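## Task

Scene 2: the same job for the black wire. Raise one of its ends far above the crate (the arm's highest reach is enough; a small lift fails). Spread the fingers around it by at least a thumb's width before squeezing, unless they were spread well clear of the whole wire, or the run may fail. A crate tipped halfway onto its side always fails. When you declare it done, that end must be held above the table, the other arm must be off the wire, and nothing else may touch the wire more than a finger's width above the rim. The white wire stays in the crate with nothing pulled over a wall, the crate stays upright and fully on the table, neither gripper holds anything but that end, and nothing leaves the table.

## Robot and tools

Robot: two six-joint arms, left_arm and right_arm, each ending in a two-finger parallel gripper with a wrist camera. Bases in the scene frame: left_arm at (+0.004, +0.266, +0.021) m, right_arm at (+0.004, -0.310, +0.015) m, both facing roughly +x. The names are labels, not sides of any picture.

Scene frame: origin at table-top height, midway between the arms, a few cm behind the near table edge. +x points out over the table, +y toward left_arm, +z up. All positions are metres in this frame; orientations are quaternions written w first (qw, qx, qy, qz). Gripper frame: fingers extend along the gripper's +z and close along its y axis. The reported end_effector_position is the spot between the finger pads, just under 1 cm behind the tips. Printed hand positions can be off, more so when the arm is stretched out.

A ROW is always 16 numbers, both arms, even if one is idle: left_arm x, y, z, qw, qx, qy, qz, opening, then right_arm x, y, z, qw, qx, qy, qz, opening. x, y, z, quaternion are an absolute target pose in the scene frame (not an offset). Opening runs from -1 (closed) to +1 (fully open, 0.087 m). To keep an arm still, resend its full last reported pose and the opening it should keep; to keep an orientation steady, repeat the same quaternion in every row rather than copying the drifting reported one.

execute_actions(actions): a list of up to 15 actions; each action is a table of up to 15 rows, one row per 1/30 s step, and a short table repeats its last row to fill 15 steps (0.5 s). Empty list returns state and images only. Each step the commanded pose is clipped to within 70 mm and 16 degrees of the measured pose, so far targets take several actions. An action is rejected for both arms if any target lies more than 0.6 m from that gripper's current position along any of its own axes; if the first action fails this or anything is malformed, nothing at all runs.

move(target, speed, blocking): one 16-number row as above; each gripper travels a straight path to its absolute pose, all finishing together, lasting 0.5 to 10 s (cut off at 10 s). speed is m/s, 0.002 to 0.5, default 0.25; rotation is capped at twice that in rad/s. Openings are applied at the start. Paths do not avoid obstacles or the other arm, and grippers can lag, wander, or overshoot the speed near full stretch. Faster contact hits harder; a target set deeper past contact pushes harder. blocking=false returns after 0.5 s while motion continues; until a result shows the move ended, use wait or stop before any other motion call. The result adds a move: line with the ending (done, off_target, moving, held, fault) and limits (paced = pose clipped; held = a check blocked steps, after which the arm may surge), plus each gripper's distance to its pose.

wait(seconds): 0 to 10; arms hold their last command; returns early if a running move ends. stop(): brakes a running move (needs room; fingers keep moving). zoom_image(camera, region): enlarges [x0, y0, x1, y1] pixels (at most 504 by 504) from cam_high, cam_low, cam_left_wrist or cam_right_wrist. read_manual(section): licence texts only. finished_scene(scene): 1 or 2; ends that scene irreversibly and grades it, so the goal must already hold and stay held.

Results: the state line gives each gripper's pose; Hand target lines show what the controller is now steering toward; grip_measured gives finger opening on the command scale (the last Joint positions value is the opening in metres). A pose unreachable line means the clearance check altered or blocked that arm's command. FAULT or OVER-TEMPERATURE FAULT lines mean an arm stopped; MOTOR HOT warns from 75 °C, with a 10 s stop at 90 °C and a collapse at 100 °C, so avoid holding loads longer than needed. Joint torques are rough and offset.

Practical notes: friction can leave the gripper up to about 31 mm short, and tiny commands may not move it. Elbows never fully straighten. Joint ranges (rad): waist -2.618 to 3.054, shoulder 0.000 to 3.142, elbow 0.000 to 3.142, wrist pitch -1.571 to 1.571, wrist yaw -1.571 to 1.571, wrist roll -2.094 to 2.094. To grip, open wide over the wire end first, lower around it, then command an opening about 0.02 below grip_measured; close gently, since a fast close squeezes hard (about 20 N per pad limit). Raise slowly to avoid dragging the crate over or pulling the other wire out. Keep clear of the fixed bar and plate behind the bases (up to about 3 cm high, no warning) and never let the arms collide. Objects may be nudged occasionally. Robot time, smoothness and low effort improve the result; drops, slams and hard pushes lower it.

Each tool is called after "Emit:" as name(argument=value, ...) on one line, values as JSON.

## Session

Emit:
execute_actions(actions=[])

Scene clock: 0.00 s.
left_arm: end_effector_position=(+0.3087, +0.4422, +0.2249) grip_measured=+1.000 end_effector_quat_wxyz=(+0.306, -0.341, +0.840, -0.289) | right_arm: end_effector_position=(+0.1733, -0.3238, +0.1377) grip_measured=+0.989 end_effector_quat_wxyz=(+0.002, -0.686, +0.727, -0.011)
Joint positions: left_arm=[ 0.87   1.681  1.544 -1.088  0.815 -0.021  0.087] | right_arm=[ 0.067  1.147  0.988 -1.378 -0.03  -1.416  0.087]
Joint velocities: left_arm=[-0.007 -0.017 -0.002 -0.007 -0.051  0.037  0.   ] | right_arm=[-0.012  0.002  0.012 -0.066 -0.007 -0.007  0.001]
Joint torques (N m, as the arm reports them, + toward a larger angle): no reading
Motor temperatures (°C, as the motors report them): left_arm=[32 34 32 31 32 32] | right_arm=[33 37 34 33 33 31]
Hand target (left_arm): +0.309, +0.442, +0.225; +0.306, -0.341, +0.840, -0.289
Hand target (right_arm): +0.173, -0.324, +0.138; -0.002, +0.686, -0.727, +0.011
camera_calibration (this result's frames):
cam_left_wrist: T_world_to_cam=[[0.403014, -0.590199, 0.699461, -0.0213016], [-0.914922, -0.278427, 0.292225, 0.360505], [0.0222778, -0.757723, -0.652196, 0.612566], [0, 0, 0, 1]] pos_world=[0.324772, 0.551957, 0.309064]
cam_right_wrist: T_world_to_cam=[[0.99788, -0.0540868, 0.0362021, -0.203776], [-0.0625369, -0.642708, 0.763555, -0.281941], [-0.0180309, -0.7642, -0.644727, -0.0163218], [0, 0, 0, 1]] pos_world=[0.185418, -0.204701, 0.212132]

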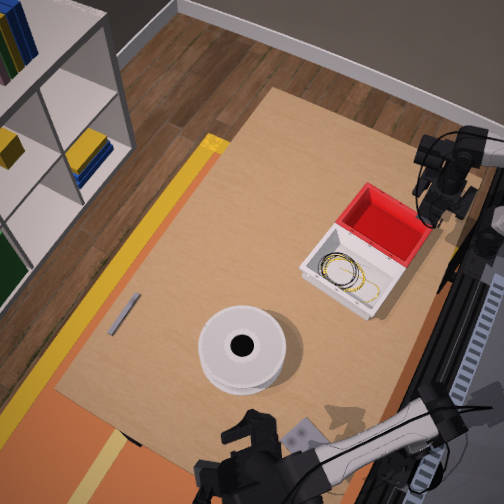

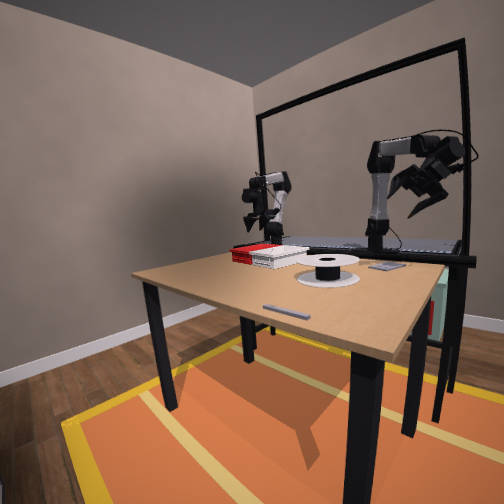

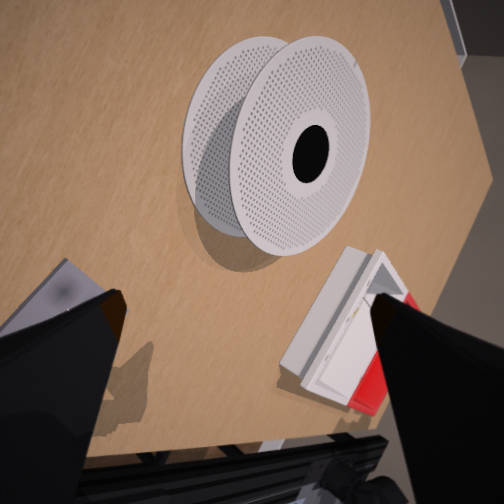

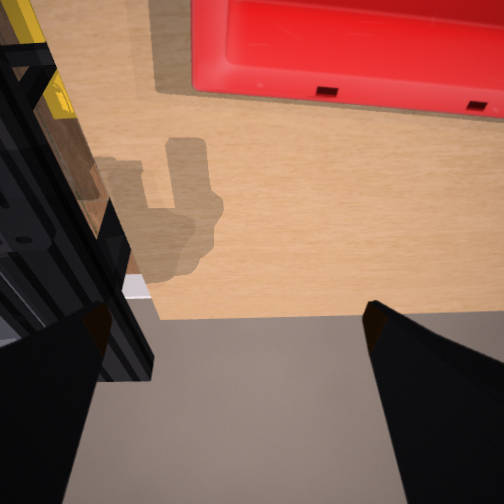

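Emit:
zoom_image(camera="cam_high", region=[295, 220, 415, 325])

Emit:
move(target=[0.309,0.442,0.225,0.306,-0.341,0.84,-0.289,1,0.4,-0.06,0.16,0,0,1,0,-0.3])

Region (295, 220, 415, 325) of cam_high's 504x504 image, scaled by 4.200, with more detail than that image has; it fills the top 441 rows of this view, and the rest is white.

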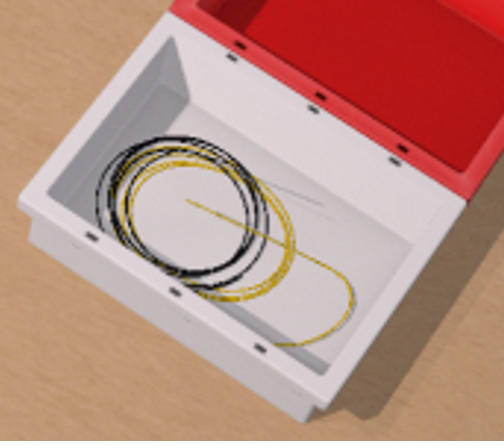

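Scene clock: 6.37 s.
left_arm: end_effector_position=(+0.3087, +0.4422, +0.2249) grip_measured=+1.000 end_effector_quat_wxyz=(+0.306, -0.341, +0.840, -0.289) | right_arm: end_effector_position=(+0.4013, -0.0661, +0.1569) grip_measured=-0.300 end_effector_quat_wxyz=(+0.089, +0.000, +0.995, +0.054)
Joint positions: left_arm=[ 0.87   1.681  1.544 -1.088  0.815 -0.021  0.087] | right_arm=[ 0.449  2.374  2.591 -1.547 -0.05   0.488  0.031]
Joint velocities: left_arm=[-0.002  0.012  0.002  0.007 -0.11   0.007  0.   ] | right_arm=[ 0.007 -0.002  0.002  0.022  0.037  0.007 -0.001]
Joint torques (N m, as the arm reports them, + toward a larger angle): left_arm=[ 0.14 -8.61  7.79  0.78  0.42  0.13] | right_arm=[  0.06 -10.89   6.58   0.71  -0.07   0.13]
Motor temperatures (°C, as the motors report them): left_arm=[32 36 33 32 32 32] | right_arm=[33 37 36 33 33 31]
Hand target (left_arm): +0.309, +0.442, +0.225; +0.306, -0.341, +0.840, -0.289
Hand target (right_arm): +0.402, -0.063, +0.162; +0.093, +0.006, +0.994, +0.061
Off the commanded pose (left_arm): 0.000 m, 0 deg.
Off the commanded pose (right_arm): 0.007 m, 12 deg.
joint sent to its limit (right arm) — the command would take joint 4 (wrist pitch) past its lower limit, so that joint was sent only as far as its limit.
move: off_target (right_arm)
camera_calibration (this result's frames):
cam_left_wrist: T_world_to_cam=[[0.403014, -0.590199, 0.699461, -0.0213016], [-0.914922, -0.278427, 0.292225, 0.360505], [0.0222778, -0.757723, -0.652196, 0.612566], [0, 0, 0, 1]] pos_world=[0.324772, 0.551957, 0.309064]
cam_right_wrist: T_world_to_cam=[[0.00887039, -0.995859, -0.0904812, -0.0635881], [-0.77784, -0.0637345, 0.625222, 0.230266], [-0.628399, 0.064834, -0.775184, 0.517271], [0, 0, 0, 1]] pos_world=[0.504727, -0.0821856, 0.25126]

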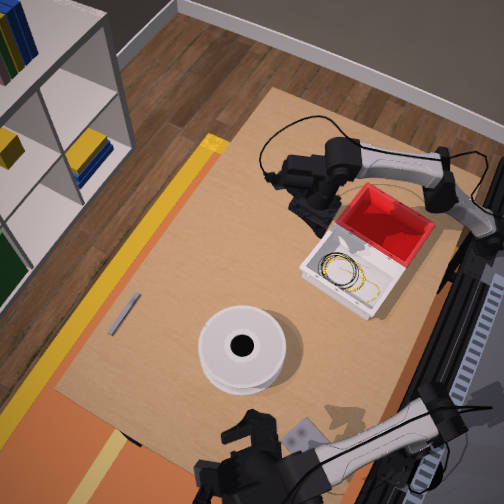

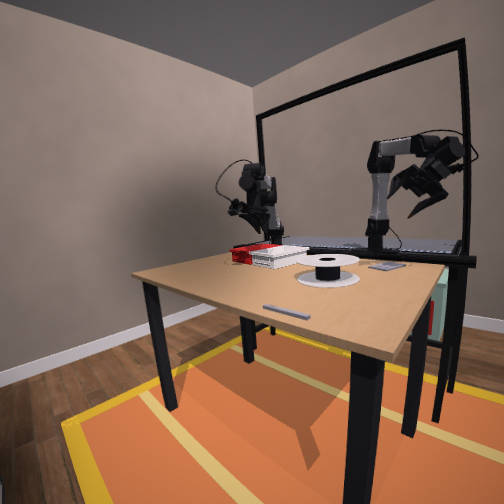

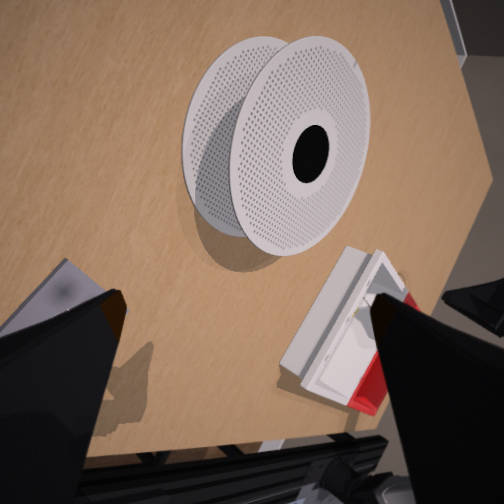

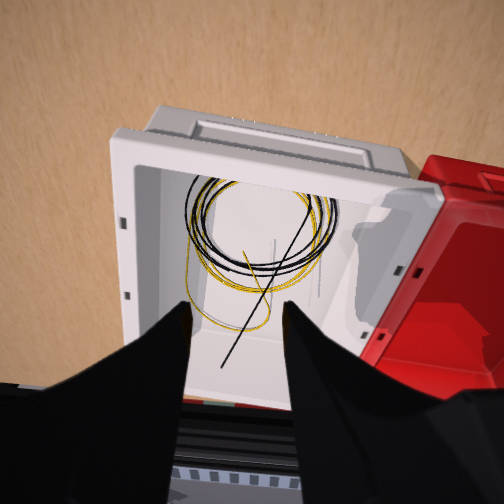

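Emit:
zoom_image(camera="cam_high", region=[295, 220, 415, 325])

Emit:
zoom_image(camera="cam_low", region=[220, 190, 330, 280])

Emit:
move(target=[0.309,0.442,0.225,0.306,-0.341,0.84,-0.289,1,0.33,-0.1,0.17,0,0,1,0,-0.3])

Region (295, 220, 415, 325) of cam_high's 504x504 image, scaled by 4.200, with more detail than that image has; it fills the top 441 rows of this view, and the rest is white.

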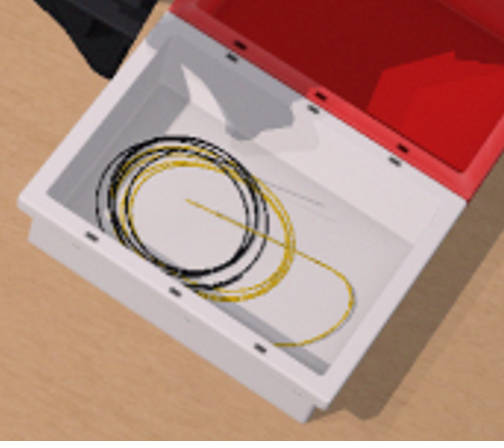

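Region (220, 190, 330, 280) of cam_low's 504x504 image, scaled by 4.582, with more detail than that image has; it fills the top 412 rows of this view, and the rest is white.

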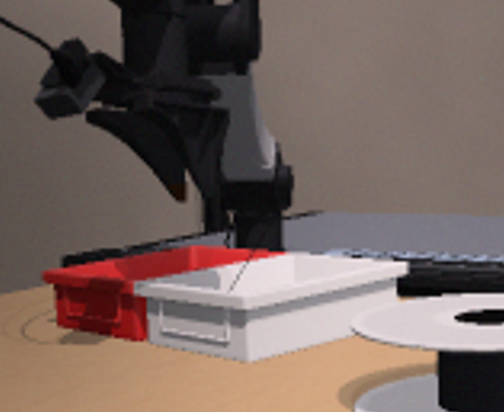

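Scene clock: 13.50 s.
left_arm: end_effector_position=(+0.3087, +0.4422, +0.2249) grip_measured=+1.000 end_effector_quat_wxyz=(+0.306, -0.341, +0.840, -0.289) | right_arm: end_effector_position=(+0.3332, -0.0972, +0.1673) grip_measured=-0.300 end_effector_quat_wxyz=(+0.023, +0.001, +1.000, +0.021)
Joint positions: left_arm=[ 0.87   1.681  1.544 -1.088  0.815 -0.021  0.087] | right_arm=[ 0.457  2.123  2.2   -1.554 -0.051  0.491  0.031]
Joint velocities: left_arm=[-0.002  0.002 -0.007  0.007  0.037  0.007  0.   ] | right_arm=[-0.007 -0.022  0.002 -0.037  0.022 -0.022  0.001]
Joint torques (N m, as the arm reports them, + toward a larger angle): left_arm=[ 0.15 -8.61  7.77  0.78  0.41  0.13] | right_arm=[  0.34 -10.77   3.56   0.5    0.09   0.07]
Motor temperatures (°C, as the motors report them): left_arm=[32 37 34 32 32 32] | right_arm=[33 40 37 33 33 31]
Hand target (left_arm): +0.309, +0.442, +0.225; +0.306, -0.341, +0.840, -0.289
Hand target (right_arm): +0.329, -0.099, +0.168; +0.022, +0.001, +1.000, +0.016
Off the commanded pose (left_arm): 0.000 m, 0 deg.
Off the commanded pose (right_arm): 0.005 m, 4 deg.
joint sent to its limit (right arm) — the command would take joint 4 (wrist pitch) past its lower limit, so that joint was sent only as far as its limit.
move: off_target (right_arm)
camera_calibration (this result's frames):
cam_left_wrist: T_world_to_cam=[[0.403014, -0.590199, 0.699461, -0.0213016], [-0.914922, -0.278427, 0.292225, 0.360505], [0.0222778, -0.757723, -0.652196, 0.612566], [0, 0, 0, 1]] pos_world=[0.324772, 0.551957, 0.309064]
cam_right_wrist: T_world_to_cam=[[0.00152818, -0.999699, -0.0244988, -0.101983], [-0.689188, -0.0188043, 0.724338, 0.127069], [-0.724581, 0.0157774, -0.689009, 0.497366], [0, 0, 0, 1]] pos_world=[0.448112, -0.10741, 0.248151]

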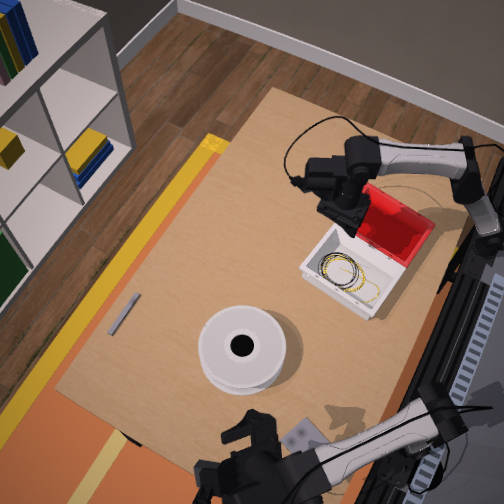

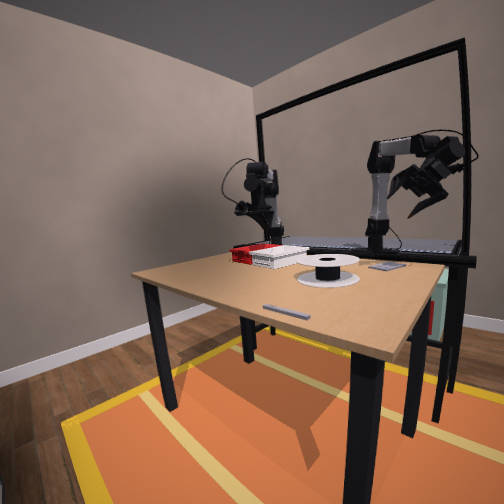

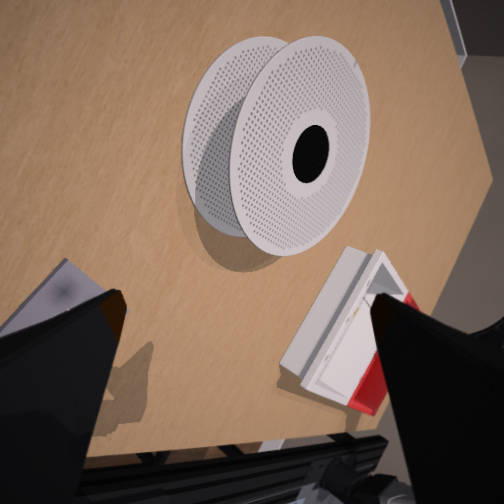

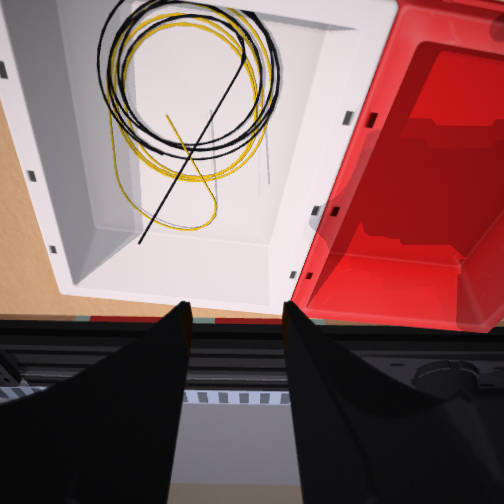

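Emit:
move(target=[0.309,0.442,0.225,0.306,-0.341,0.84,-0.289,1,0.31,-0.06,0.14,0,-0.707,0.707,0,0.1])

Scene clock: 23.23 s.
left_arm: end_effector_position=(+0.3087, +0.4422, +0.2249) grip_measured=+1.000 end_effector_quat_wxyz=(+0.306, -0.341, +0.840, -0.289) | right_arm: end_effector_position=(+0.3126, -0.0562, +0.1364) grip_measured=+0.100 end_effector_quat_wxyz=(+0.003, +0.701, -0.713, -0.008)
Joint positions: left_arm=[ 0.87   1.681  1.544 -1.088  0.815 -0.021  0.087] | right_arm=[ 0.708  2.163  2.146 -1.519 -0.042 -0.816  0.048]
Joint velocities: left_arm=[-0.012 -0.002 -0.022 -0.022 -0.022 -0.051  0.   ] | right_arm=[ 0.017 -0.017  0.002 -0.007  0.051  0.022 -0.002]
Joint torques (N m, as the arm reports them, + toward a larger angle): left_arm=[ 0.1  -8.58  7.77  0.77  0.42  0.11] | right_arm=[  0.33 -11.4    3.53   0.41  -0.01   0.  ]
Motor temperatures (°C, as the motors report them): left_arm=[32 38 35 32 32 32] | right_arm=[33 43 37 33 33 31]
Hand target (left_arm): +0.309, +0.442, +0.225; +0.306, -0.341, +0.840, -0.289
Hand target (right_arm): +0.311, -0.058, +0.140; +0.001, +0.707, -0.707, -0.004
Off the commanded pose (left_arm): 0.000 m, 0 deg.
Off the commanded pose (right_arm): 0.006 m, 1 deg.
move: done
camera_calibration (this result's frames):
cam_left_wrist: T_world_to_cam=[[0.403014, -0.590199, 0.699461, -0.0213016], [-0.914922, -0.278427, 0.292225, 0.360505], [0.0222778, -0.757723, -0.652196, 0.612566], [0, 0, 0, 1]] pos_world=[0.324772, 0.551957, 0.309064]
cam_right_wrist: T_world_to_cam=[[0.999893, -0.0144427, 0.00213009, -0.322032], [-0.0111335, -0.660002, 0.751181, -0.115635], [-0.00944322, -0.751125, -0.660093, 0.189938], [0, 0, 0, 1]] pos_world=[0.322504, 0.0616967, 0.212926]

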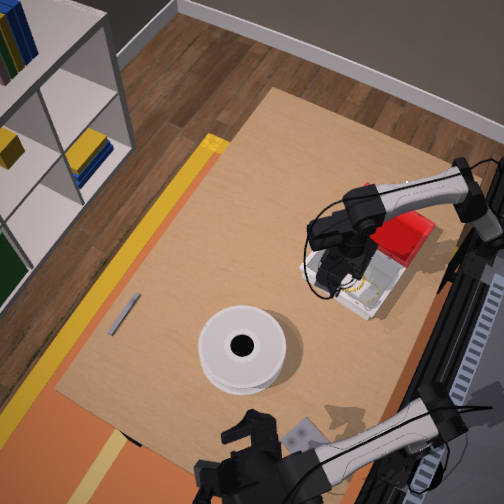

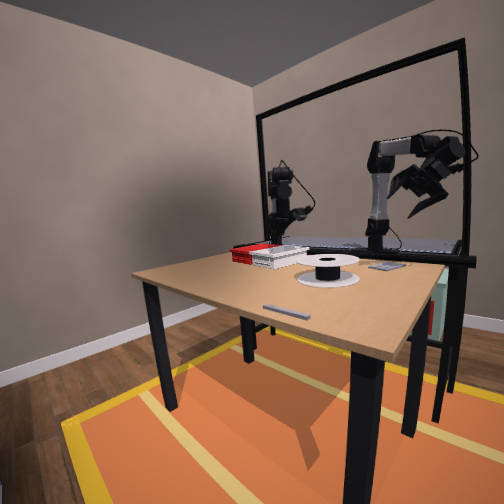

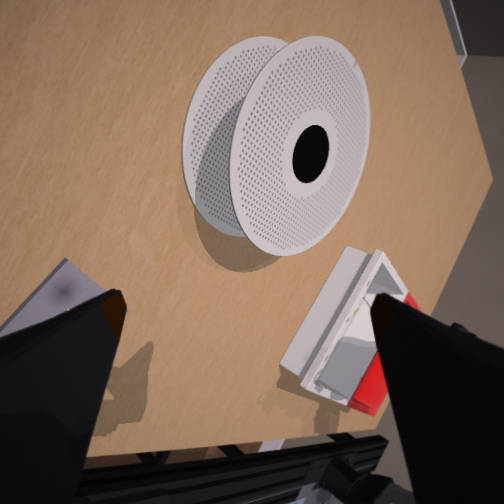

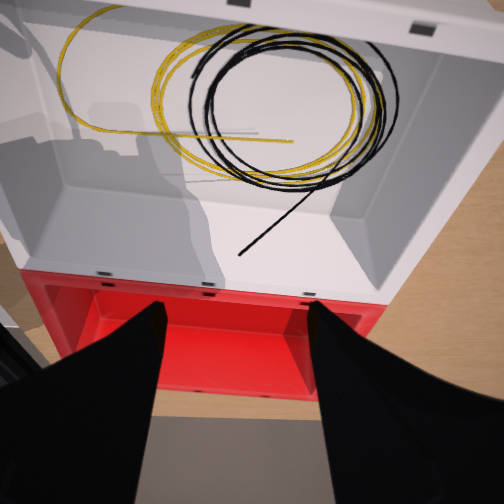

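Emit:
move(target=[0.309,0.442,0.225,0.306,-0.341,0.84,-0.289,1,0.314,-0.061,0.102,0,-0.707,0.707,0,0.1], speed=0.08)

Emit:
move(target=[0.309,0.442,0.225,0.306,-0.341,0.84,-0.289,1,0.314,-0.061,0.102,0,-0.707,0.707,0,-1])

Emit:
move(target=[0.309,0.442,0.225,0.306,-0.341,0.84,-0.289,1,0.314,-0.061,0.16,0,-0.707,0.707,0,-1], speed=0.08)

Scene clock: 27.40 s.
left_arm: end_effector_position=(+0.3087, +0.4422, +0.2249) grip_measured=+1.000 end_effector_quat_wxyz=(+0.306, -0.341, +0.840, -0.289) | right_arm: end_effector_position=(+0.3148, -0.0574, +0.0986) grip_measured=+0.100 end_effector_quat_wxyz=(+0.003, +0.703, -0.711, -0.005)
Joint positions: left_arm=[ 0.87   1.681  1.544 -1.088  0.815 -0.021  0.087] | right_arm=[ 0.708  2.147  1.969 -1.358 -0.035 -0.823  0.048]
Joint velocities: left_arm=[-0.002  0.002  0.022 -0.037 -0.051 -0.037  0.   ] | right_arm=[ 0.012 -0.007  0.002 -0.051  0.066  0.037  0.   ]
Joint torques (N m, as the arm reports them, + toward a larger angle): left_arm=[ 0.14 -8.58  7.78  0.78  0.42  0.13] | right_arm=[ -0.13 -11.38   3.81   0.45  -0.02  -0.02]
Motor temperatures (°C, as the motors report them): left_arm=[32 39 35 32 32 32] | right_arm=[33 45 37 33 33 31]
Hand target (left_arm): +0.309, +0.442, +0.225; +0.306, -0.341, +0.840, -0.289
Hand target (right_arm): +0.314, -0.061, +0.102; +0.000, +0.707, -0.707, -0.000
Off the commanded pose (left_arm): 0.000 m, 0 deg.
Off the commanded pose (right_arm): 0.005 m, 1 deg.
move: done
camera_calibration (this result's frames):
cam_left_wrist: T_world_to_cam=[[0.403014, -0.590199, 0.699461, -0.0213016], [-0.914922, -0.278427, 0.292225, 0.360505], [0.0222778, -0.757723, -0.652196, 0.612566], [0, 0, 0, 1]] pos_world=[0.324772, 0.551957, 0.309064]
cam_right_wrist: T_world_to_cam=[[0.999955, -0.00714399, 0.0062941, -0.32417], [-0.00943763, -0.656339, 0.754407, -0.0886643], [-0.00125841, -0.754432, -0.656377, 0.161004], [0, 0, 0, 1]] pos_world=[0.323522, 0.0609572, 0.174609]

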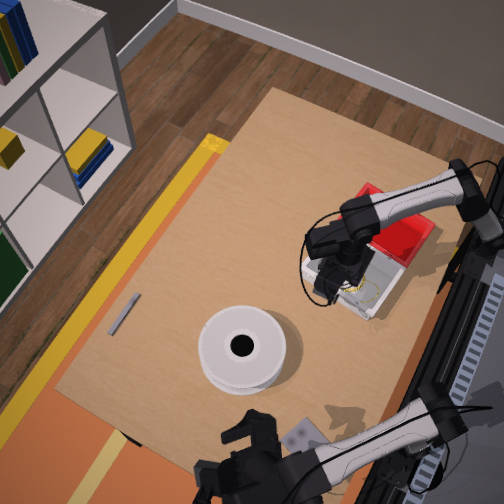

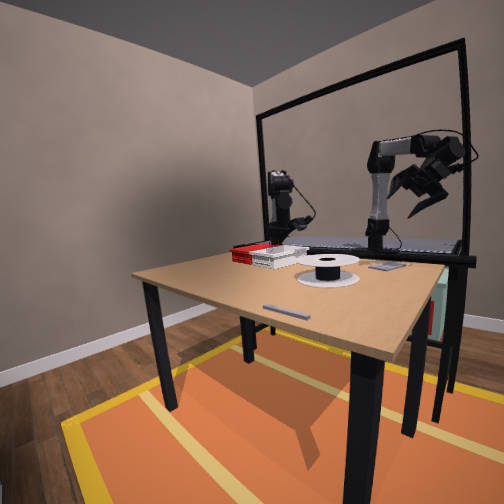

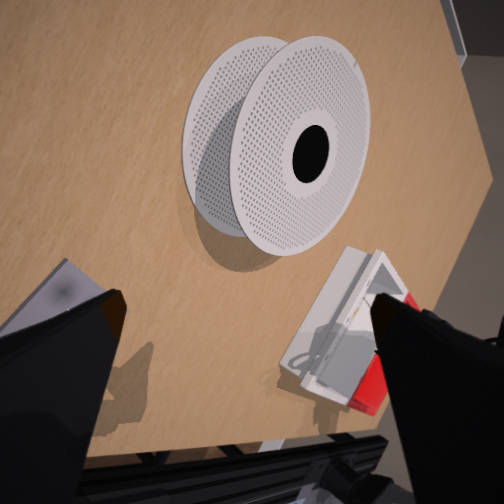

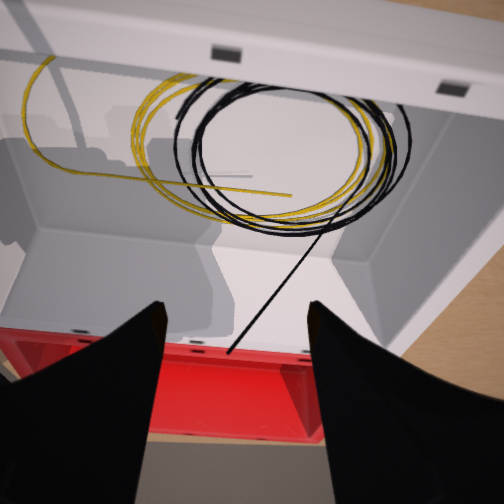

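Scene clock: 28.10 s.
left_arm: end_effector_position=(+0.3087, +0.4422, +0.2249) grip_measured=+1.000 end_effector_quat_wxyz=(+0.306, -0.341, +0.840, -0.289) | right_arm: end_effector_position=(+0.3152, -0.0571, +0.0986) grip_measured=-1.000 end_effector_quat_wxyz=(+0.002, +0.703, -0.711, -0.004)
Joint positions: left_arm=[ 0.87   1.681  1.544 -1.088  0.815 -0.021  0.087] | right_arm=[ 0.708  2.147  1.969 -1.356 -0.035 -0.823  0.   ]
Joint velocities: left_arm=[-0.017 -0.012  0.007  0.007  0.022  0.007  0.   ] | right_arm=[-0.012 -0.012 -0.007 -0.007 -0.037 -0.022  0.   ]
Joint torques (N m, as the arm reports them, + toward a larger angle): left_arm=[ 0.14 -8.58  7.8   0.77  0.42  0.13] | right_arm=[ -0.11 -11.49   3.57   0.46   0.02  -0.03]
Motor temperatures (°C, as the motors report them): left_arm=[32 39 36 32 32 32] | right_arm=[33 45 37 33 33 31]
Hand target (left_arm): +0.309, +0.442, +0.225; +0.306, -0.341, +0.840, -0.289
Hand target (right_arm): +0.314, -0.061, +0.102; +0.001, +0.707, -0.707, +0.000
Off the commanded pose (left_arm): 0.000 m, 0 deg.
Off the commanded pose (right_arm): 0.005 m, 1 deg.
move: done
camera_calibration (this result's frames):
cam_left_wrist: T_world_to_cam=[[0.403014, -0.590199, 0.699461, -0.0213016], [-0.914922, -0.278427, 0.292225, 0.360505], [0.0222778, -0.757723, -0.652196, 0.612566], [0, 0, 0, 1]] pos_world=[0.324772, 0.551957, 0.309064]
cam_right_wrist: T_world_to_cam=[[0.999943, -0.00709853, 0.00795472, -0.324725], [-0.0106607, -0.657094, 0.753734, -0.08804], [-0.000123407, -0.753776, -0.657132, 0.160933], [0, 0, 0, 1]] pos_world=[0.323788, 0.0611519, 0.174696]

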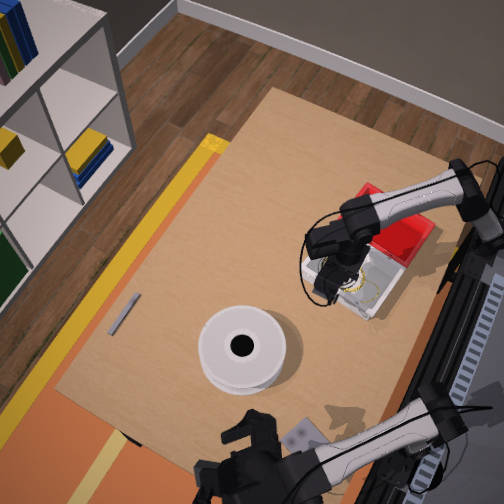

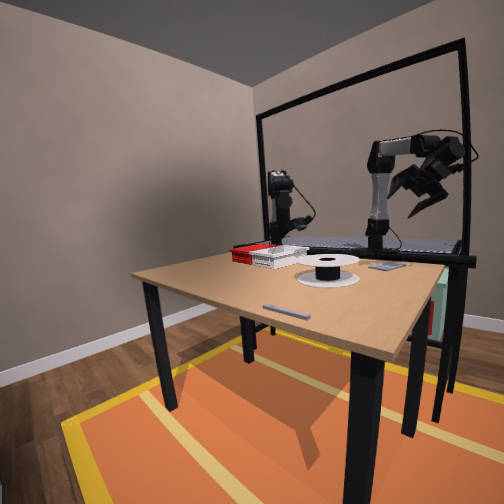

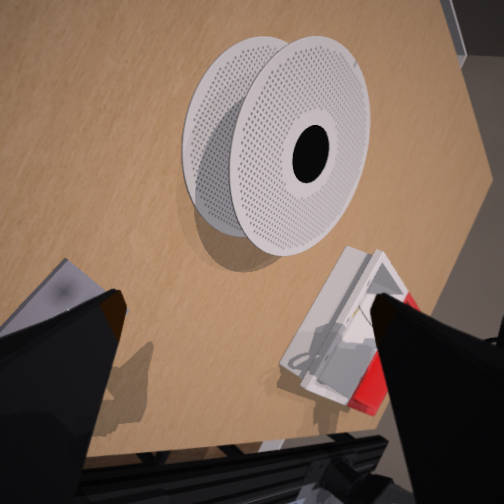

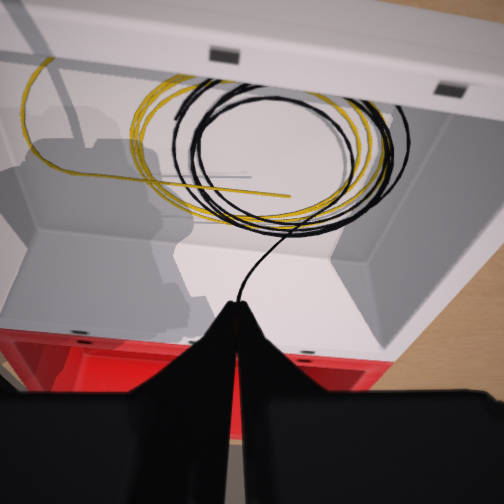

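Scene clock: 29.27 s.
left_arm: end_effector_position=(+0.3087, +0.4422, +0.2249) grip_measured=+1.000 end_effector_quat_wxyz=(+0.306, -0.341, +0.840, -0.289) | right_arm: end_effector_position=(+0.3112, -0.0598, +0.1458) grip_measured=-1.000 end_effector_quat_wxyz=(+0.000, +0.705, -0.709, -0.003)
Joint positions: left_arm=[ 0.87   1.681  1.544 -1.088  0.815 -0.021  0.087] | right_arm=[ 0.708  2.145  2.154 -1.54  -0.033 -0.827  0.   ]
Joint velocities: left_arm=[-0.007  0.007  0.002 -0.066  0.11   0.007  0.   ] | right_arm=[-0.017  0.022  0.032  0.037 -0.066 -0.007  0.   ]
Joint torques (N m, as the arm reports them, + toward a larger angle): left_arm=[ 0.13 -8.57  7.78  0.78  0.41  0.13] | right_arm=[ -0.33 -11.46   6.42   0.22   0.    -0.06]
Motor temperatures (°C, as the motors report them): left_arm=[32 39 36 33 32 32] | right_arm=[33 46 37 33 33 31]
Hand target (left_arm): +0.309, +0.442, +0.225; +0.306, -0.341, +0.840, -0.289
Hand target (right_arm): +0.313, -0.062, +0.160; -0.014, +0.708, -0.706, +0.002
Off the commanded pose (left_arm): 0.000 m, 0 deg.
Off the commanded pose (right_arm): 0.015 m, 1 deg.
joint sent to its limit (right arm) — the command would take joint 4 (wrist pitch) past its lower limit, so that joint was sent only as far as its limit.
move: off_target (right_arm)
camera_calibration (this result's frames):
cam_left_wrist: T_world_to_cam=[[0.403014, -0.590199, 0.699461, -0.0213016], [-0.914922, -0.278427, 0.292225, 0.360505], [0.0222778, -0.757723, -0.652196, 0.612566], [0, 0, 0, 1]] pos_world=[0.324772, 0.551957, 0.309064]
cam_right_wrist: T_world_to_cam=[[0.999918, -0.00356753, 0.0123233, -0.321504], [-0.0116284, -0.657806, 0.753098, -0.125044], [0.00541966, -0.753179, -0.657793, 0.188351], [0, 0, 0, 1]] pos_world=[0.319003, 0.0584602, 0.222029]

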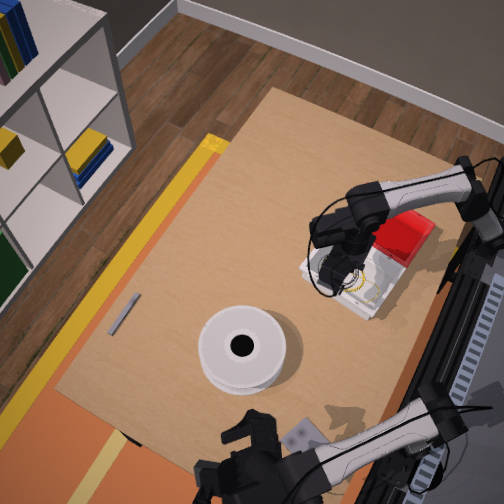

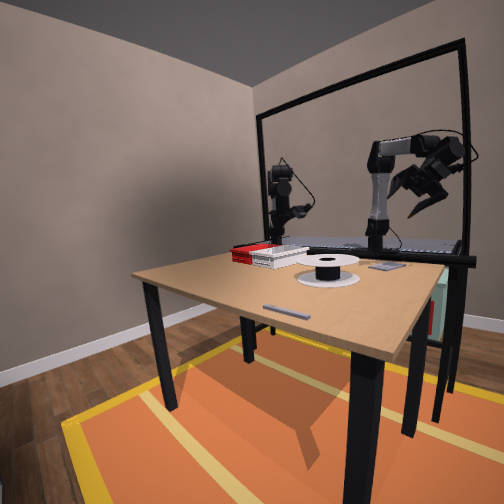

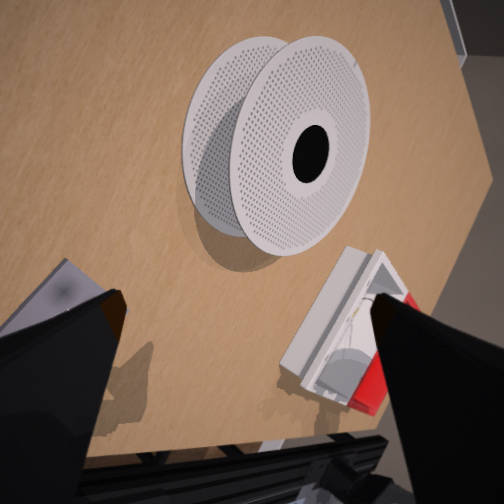

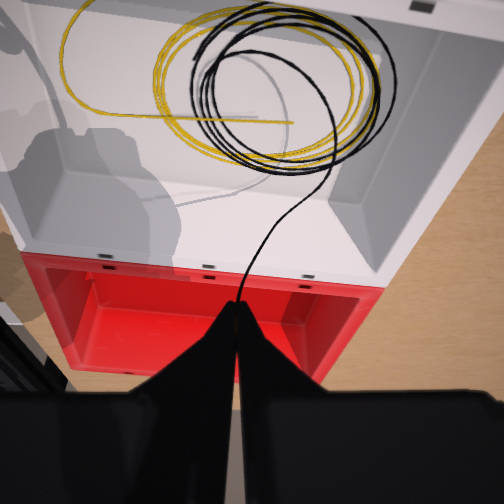

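Emit:
move(target=[0.309,0.442,0.225,0.306,-0.341,0.84,-0.289,1,0.34,-0.08,0.45,0.664,-0.243,0.664,0.243,-1], speed=0.1)

Emit:
zoom_image(camera="cam_high", region=[280, 180, 430, 325])

Scene clock: 43.43 s.
left_arm: end_effector_position=(+0.3087, +0.4422, +0.2249) grip_measured=+1.000 end_effector_quat_wxyz=(+0.306, -0.341, +0.840, -0.289) | right_arm: end_effector_position=(+0.3371, -0.0815, +0.4513) grip_measured=-1.000 end_effector_quat_wxyz=(+0.661, -0.256, +0.667, +0.229)
Joint positions: left_arm=[ 0.87   1.681  1.544 -1.088  0.815 -0.021  0.087] | right_arm=[ 0.425  1.195  1.489 -0.275 -0.246 -0.001  0.   ]
Joint velocities: left_arm=[-0.007 -0.002 -0.017  0.022 -0.037  0.007  0.   ] | right_arm=[ 0.002 -0.002 -0.012 -0.022  0.051  0.007  0.   ]
Joint torques (N m, as the arm reports them, + toward a larger angle): left_arm=[ 0.14 -8.58  7.79  0.78  0.41  0.12] | right_arm=[-0.05 -4.65  4.5   2.23  0.14  0.15]
Motor temperatures (°C, as the motors report them): left_arm=[32 40 36 33 32 32] | right_arm=[33 47 38 35 33 31]
Hand target (left_arm): +0.309, +0.442, +0.225; +0.306, -0.341, +0.840, -0.289
Hand target (right_arm): +0.335, -0.084, +0.455; +0.668, -0.248, +0.662, +0.230
Off the commanded pose (left_arm): 0.000 m, 0 deg.
Off the commanded pose (right_arm): 0.003 m, 2 deg.
move: done
camera_calibration (this result's frames):
cam_left_wrist: T_world_to_cam=[[0.403014, -0.590199, 0.699461, -0.0213016], [-0.914922, -0.278427, 0.292225, 0.360505], [0.0222778, -0.757723, -0.652196, 0.612566], [0, 0, 0, 1]] pos_world=[0.324772, 0.551957, 0.309064]
cam_right_wrist: T_world_to_cam=[[0.631264, -0.774646, 0.037794, -0.301345], [-0.580925, -0.504561, -0.638705, 0.463409], [0.51384, 0.381236, -0.768523, 0.343851], [0, 0, 0, 1]] pos_world=[0.28275, -0.130706, 0.571628]

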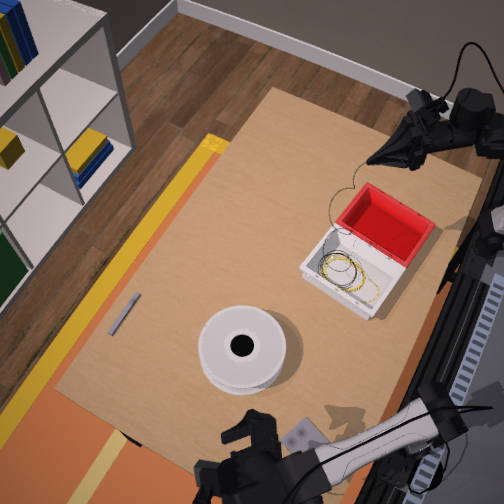

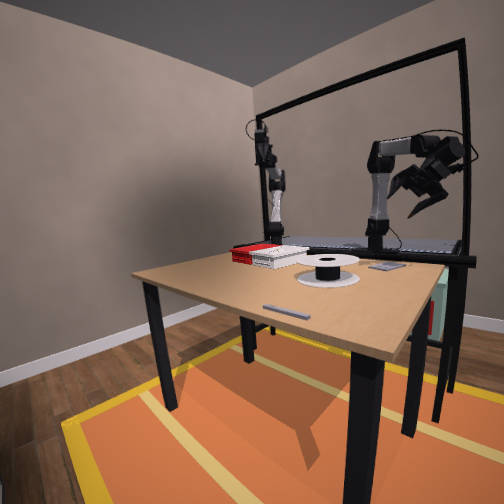

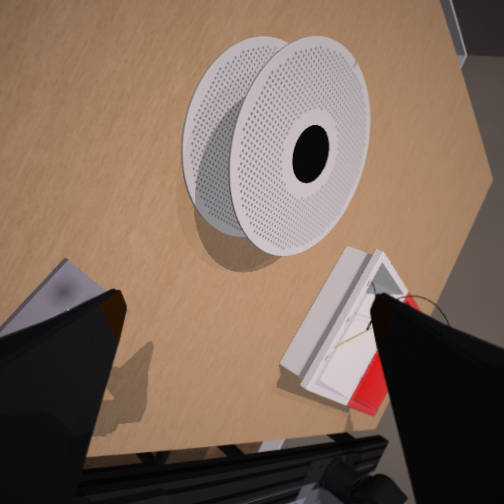

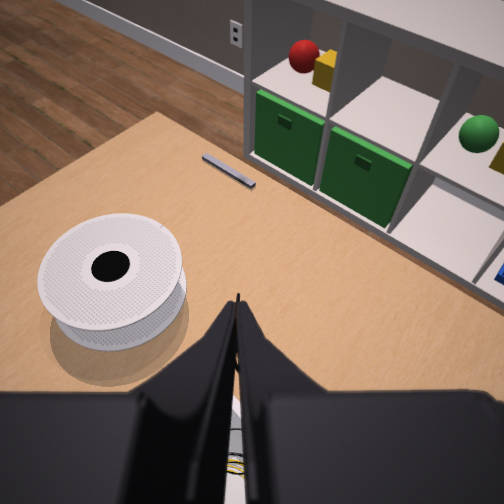

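Region (280, 180, 430, 325) of cam_high's 504x504 image, scaled by 3.360, with more detail than that image has; it fills the top 487 rows of this view, and the rest is white.

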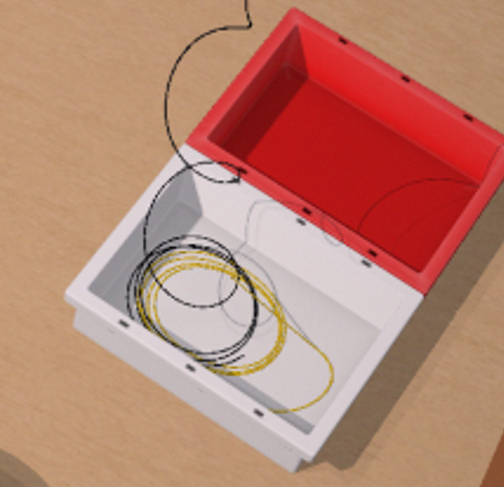

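Emit:
move(target=[0.309,0.442,0.225,0.306,-0.341,0.84,-0.289,1,0.3,-0.12,0.77,0.88,-0.115,0.365,0.28,-1], speed=0.08)

Emit:
zoom_image(camera="cam_high", region=[270, 130, 470, 325])

Scene clock: 51.20 s.
left_arm: end_effector_position=(+0.3087, +0.4422, +0.2249) grip_measured=+1.000 end_effector_quat_wxyz=(+0.306, -0.341, +0.840, -0.289) | right_arm: end_effector_position=(+0.2973, -0.1168, +0.7629) grip_measured=-1.000 end_effector_quat_wxyz=(+0.879, -0.121, +0.371, +0.273)
Joint positions: left_arm=[ 0.87   1.681  1.544 -1.088  0.815 -0.021  0.087] | right_arm=[ 0.402  1.576  2.492 -0.105 -0.106  0.143  0.   ]
Joint velocities: left_arm=[-0.002  0.012 -0.002 -0.007  0.022  0.007  0.   ] | right_arm=[-0.032  0.007  0.012 -0.051 -0.139 -0.007  0.   ]
Joint torques (N m, as the arm reports them, + toward a larger angle): left_arm=[ 0.14 -8.59  7.78  0.78  0.42  0.13] | right_arm=[-0.53 -2.99  4.25  1.18  0.1   0.12]
Motor temperatures (°C, as the motors report them): left_arm=[32 41 37 33 32 32] | right_arm=[33 45 39 36 33 31]
Hand target (left_arm): +0.309, +0.442, +0.225; +0.306, -0.341, +0.840, -0.289
Hand target (right_arm): +0.294, -0.122, +0.768; +0.882, -0.112, +0.366, +0.275
Off the commanded pose (left_arm): 0.000 m, 0 deg.
Off the commanded pose (right_arm): 0.008 m, 1 deg.
move: done
camera_calibration (this result's frames):
cam_left_wrist: T_world_to_cam=[[0.403014, -0.590199, 0.699461, -0.0213016], [-0.914922, -0.278427, 0.292225, 0.360505], [0.0222778, -0.757723, -0.652196, 0.612566], [0, 0, 0, 1]] pos_world=[0.324772, 0.551957, 0.309064]
cam_right_wrist: T_world_to_cam=[[0.558661, -0.829396, -0.0000367376, -0.271253], [-0.0731485, -0.0492269, -0.996105, 0.79641], [0.826164, 0.556488, -0.0881703, 0.025838], [0, 0, 0, 1]] pos_world=[0.188448, -0.20015, 0.795577]

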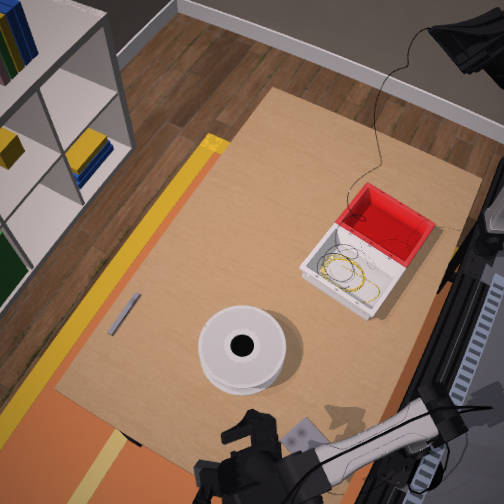

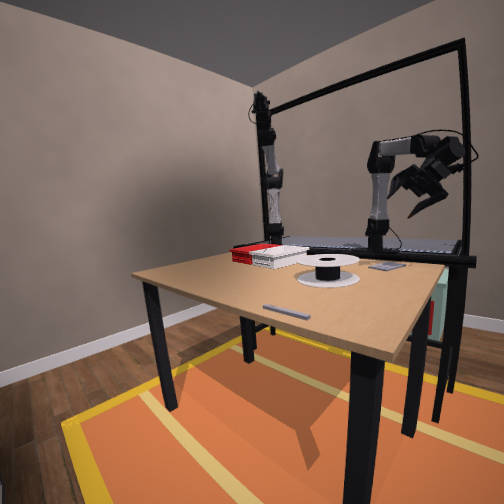

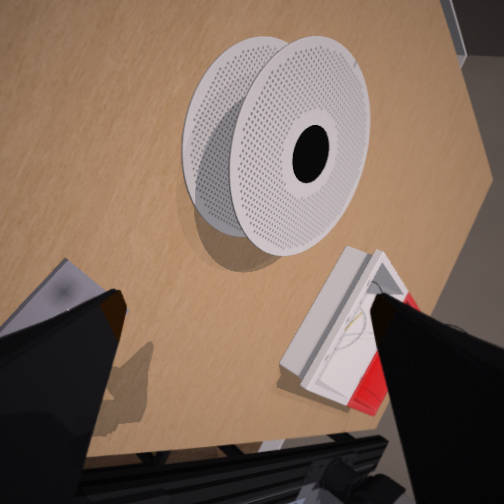

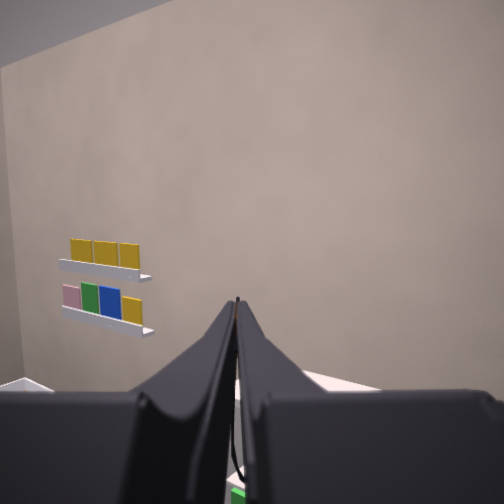

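Region (270, 130, 470, 325) of cam_high's 504x504 image, scaled by 2.520, with more detail than that image has; it fills the top 491 rows of this view, and the rest is white.

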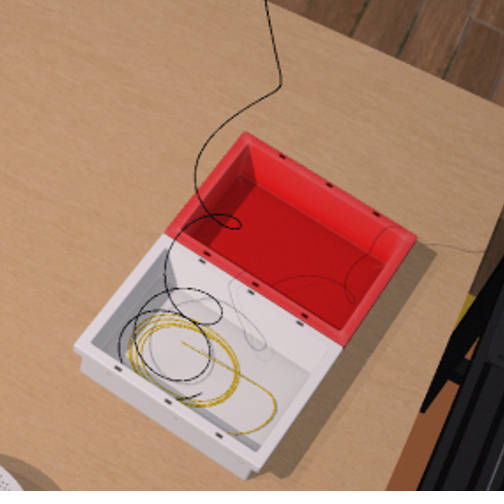

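Emit:
finished_scene(scene=2)

The scene is finished: the task was done.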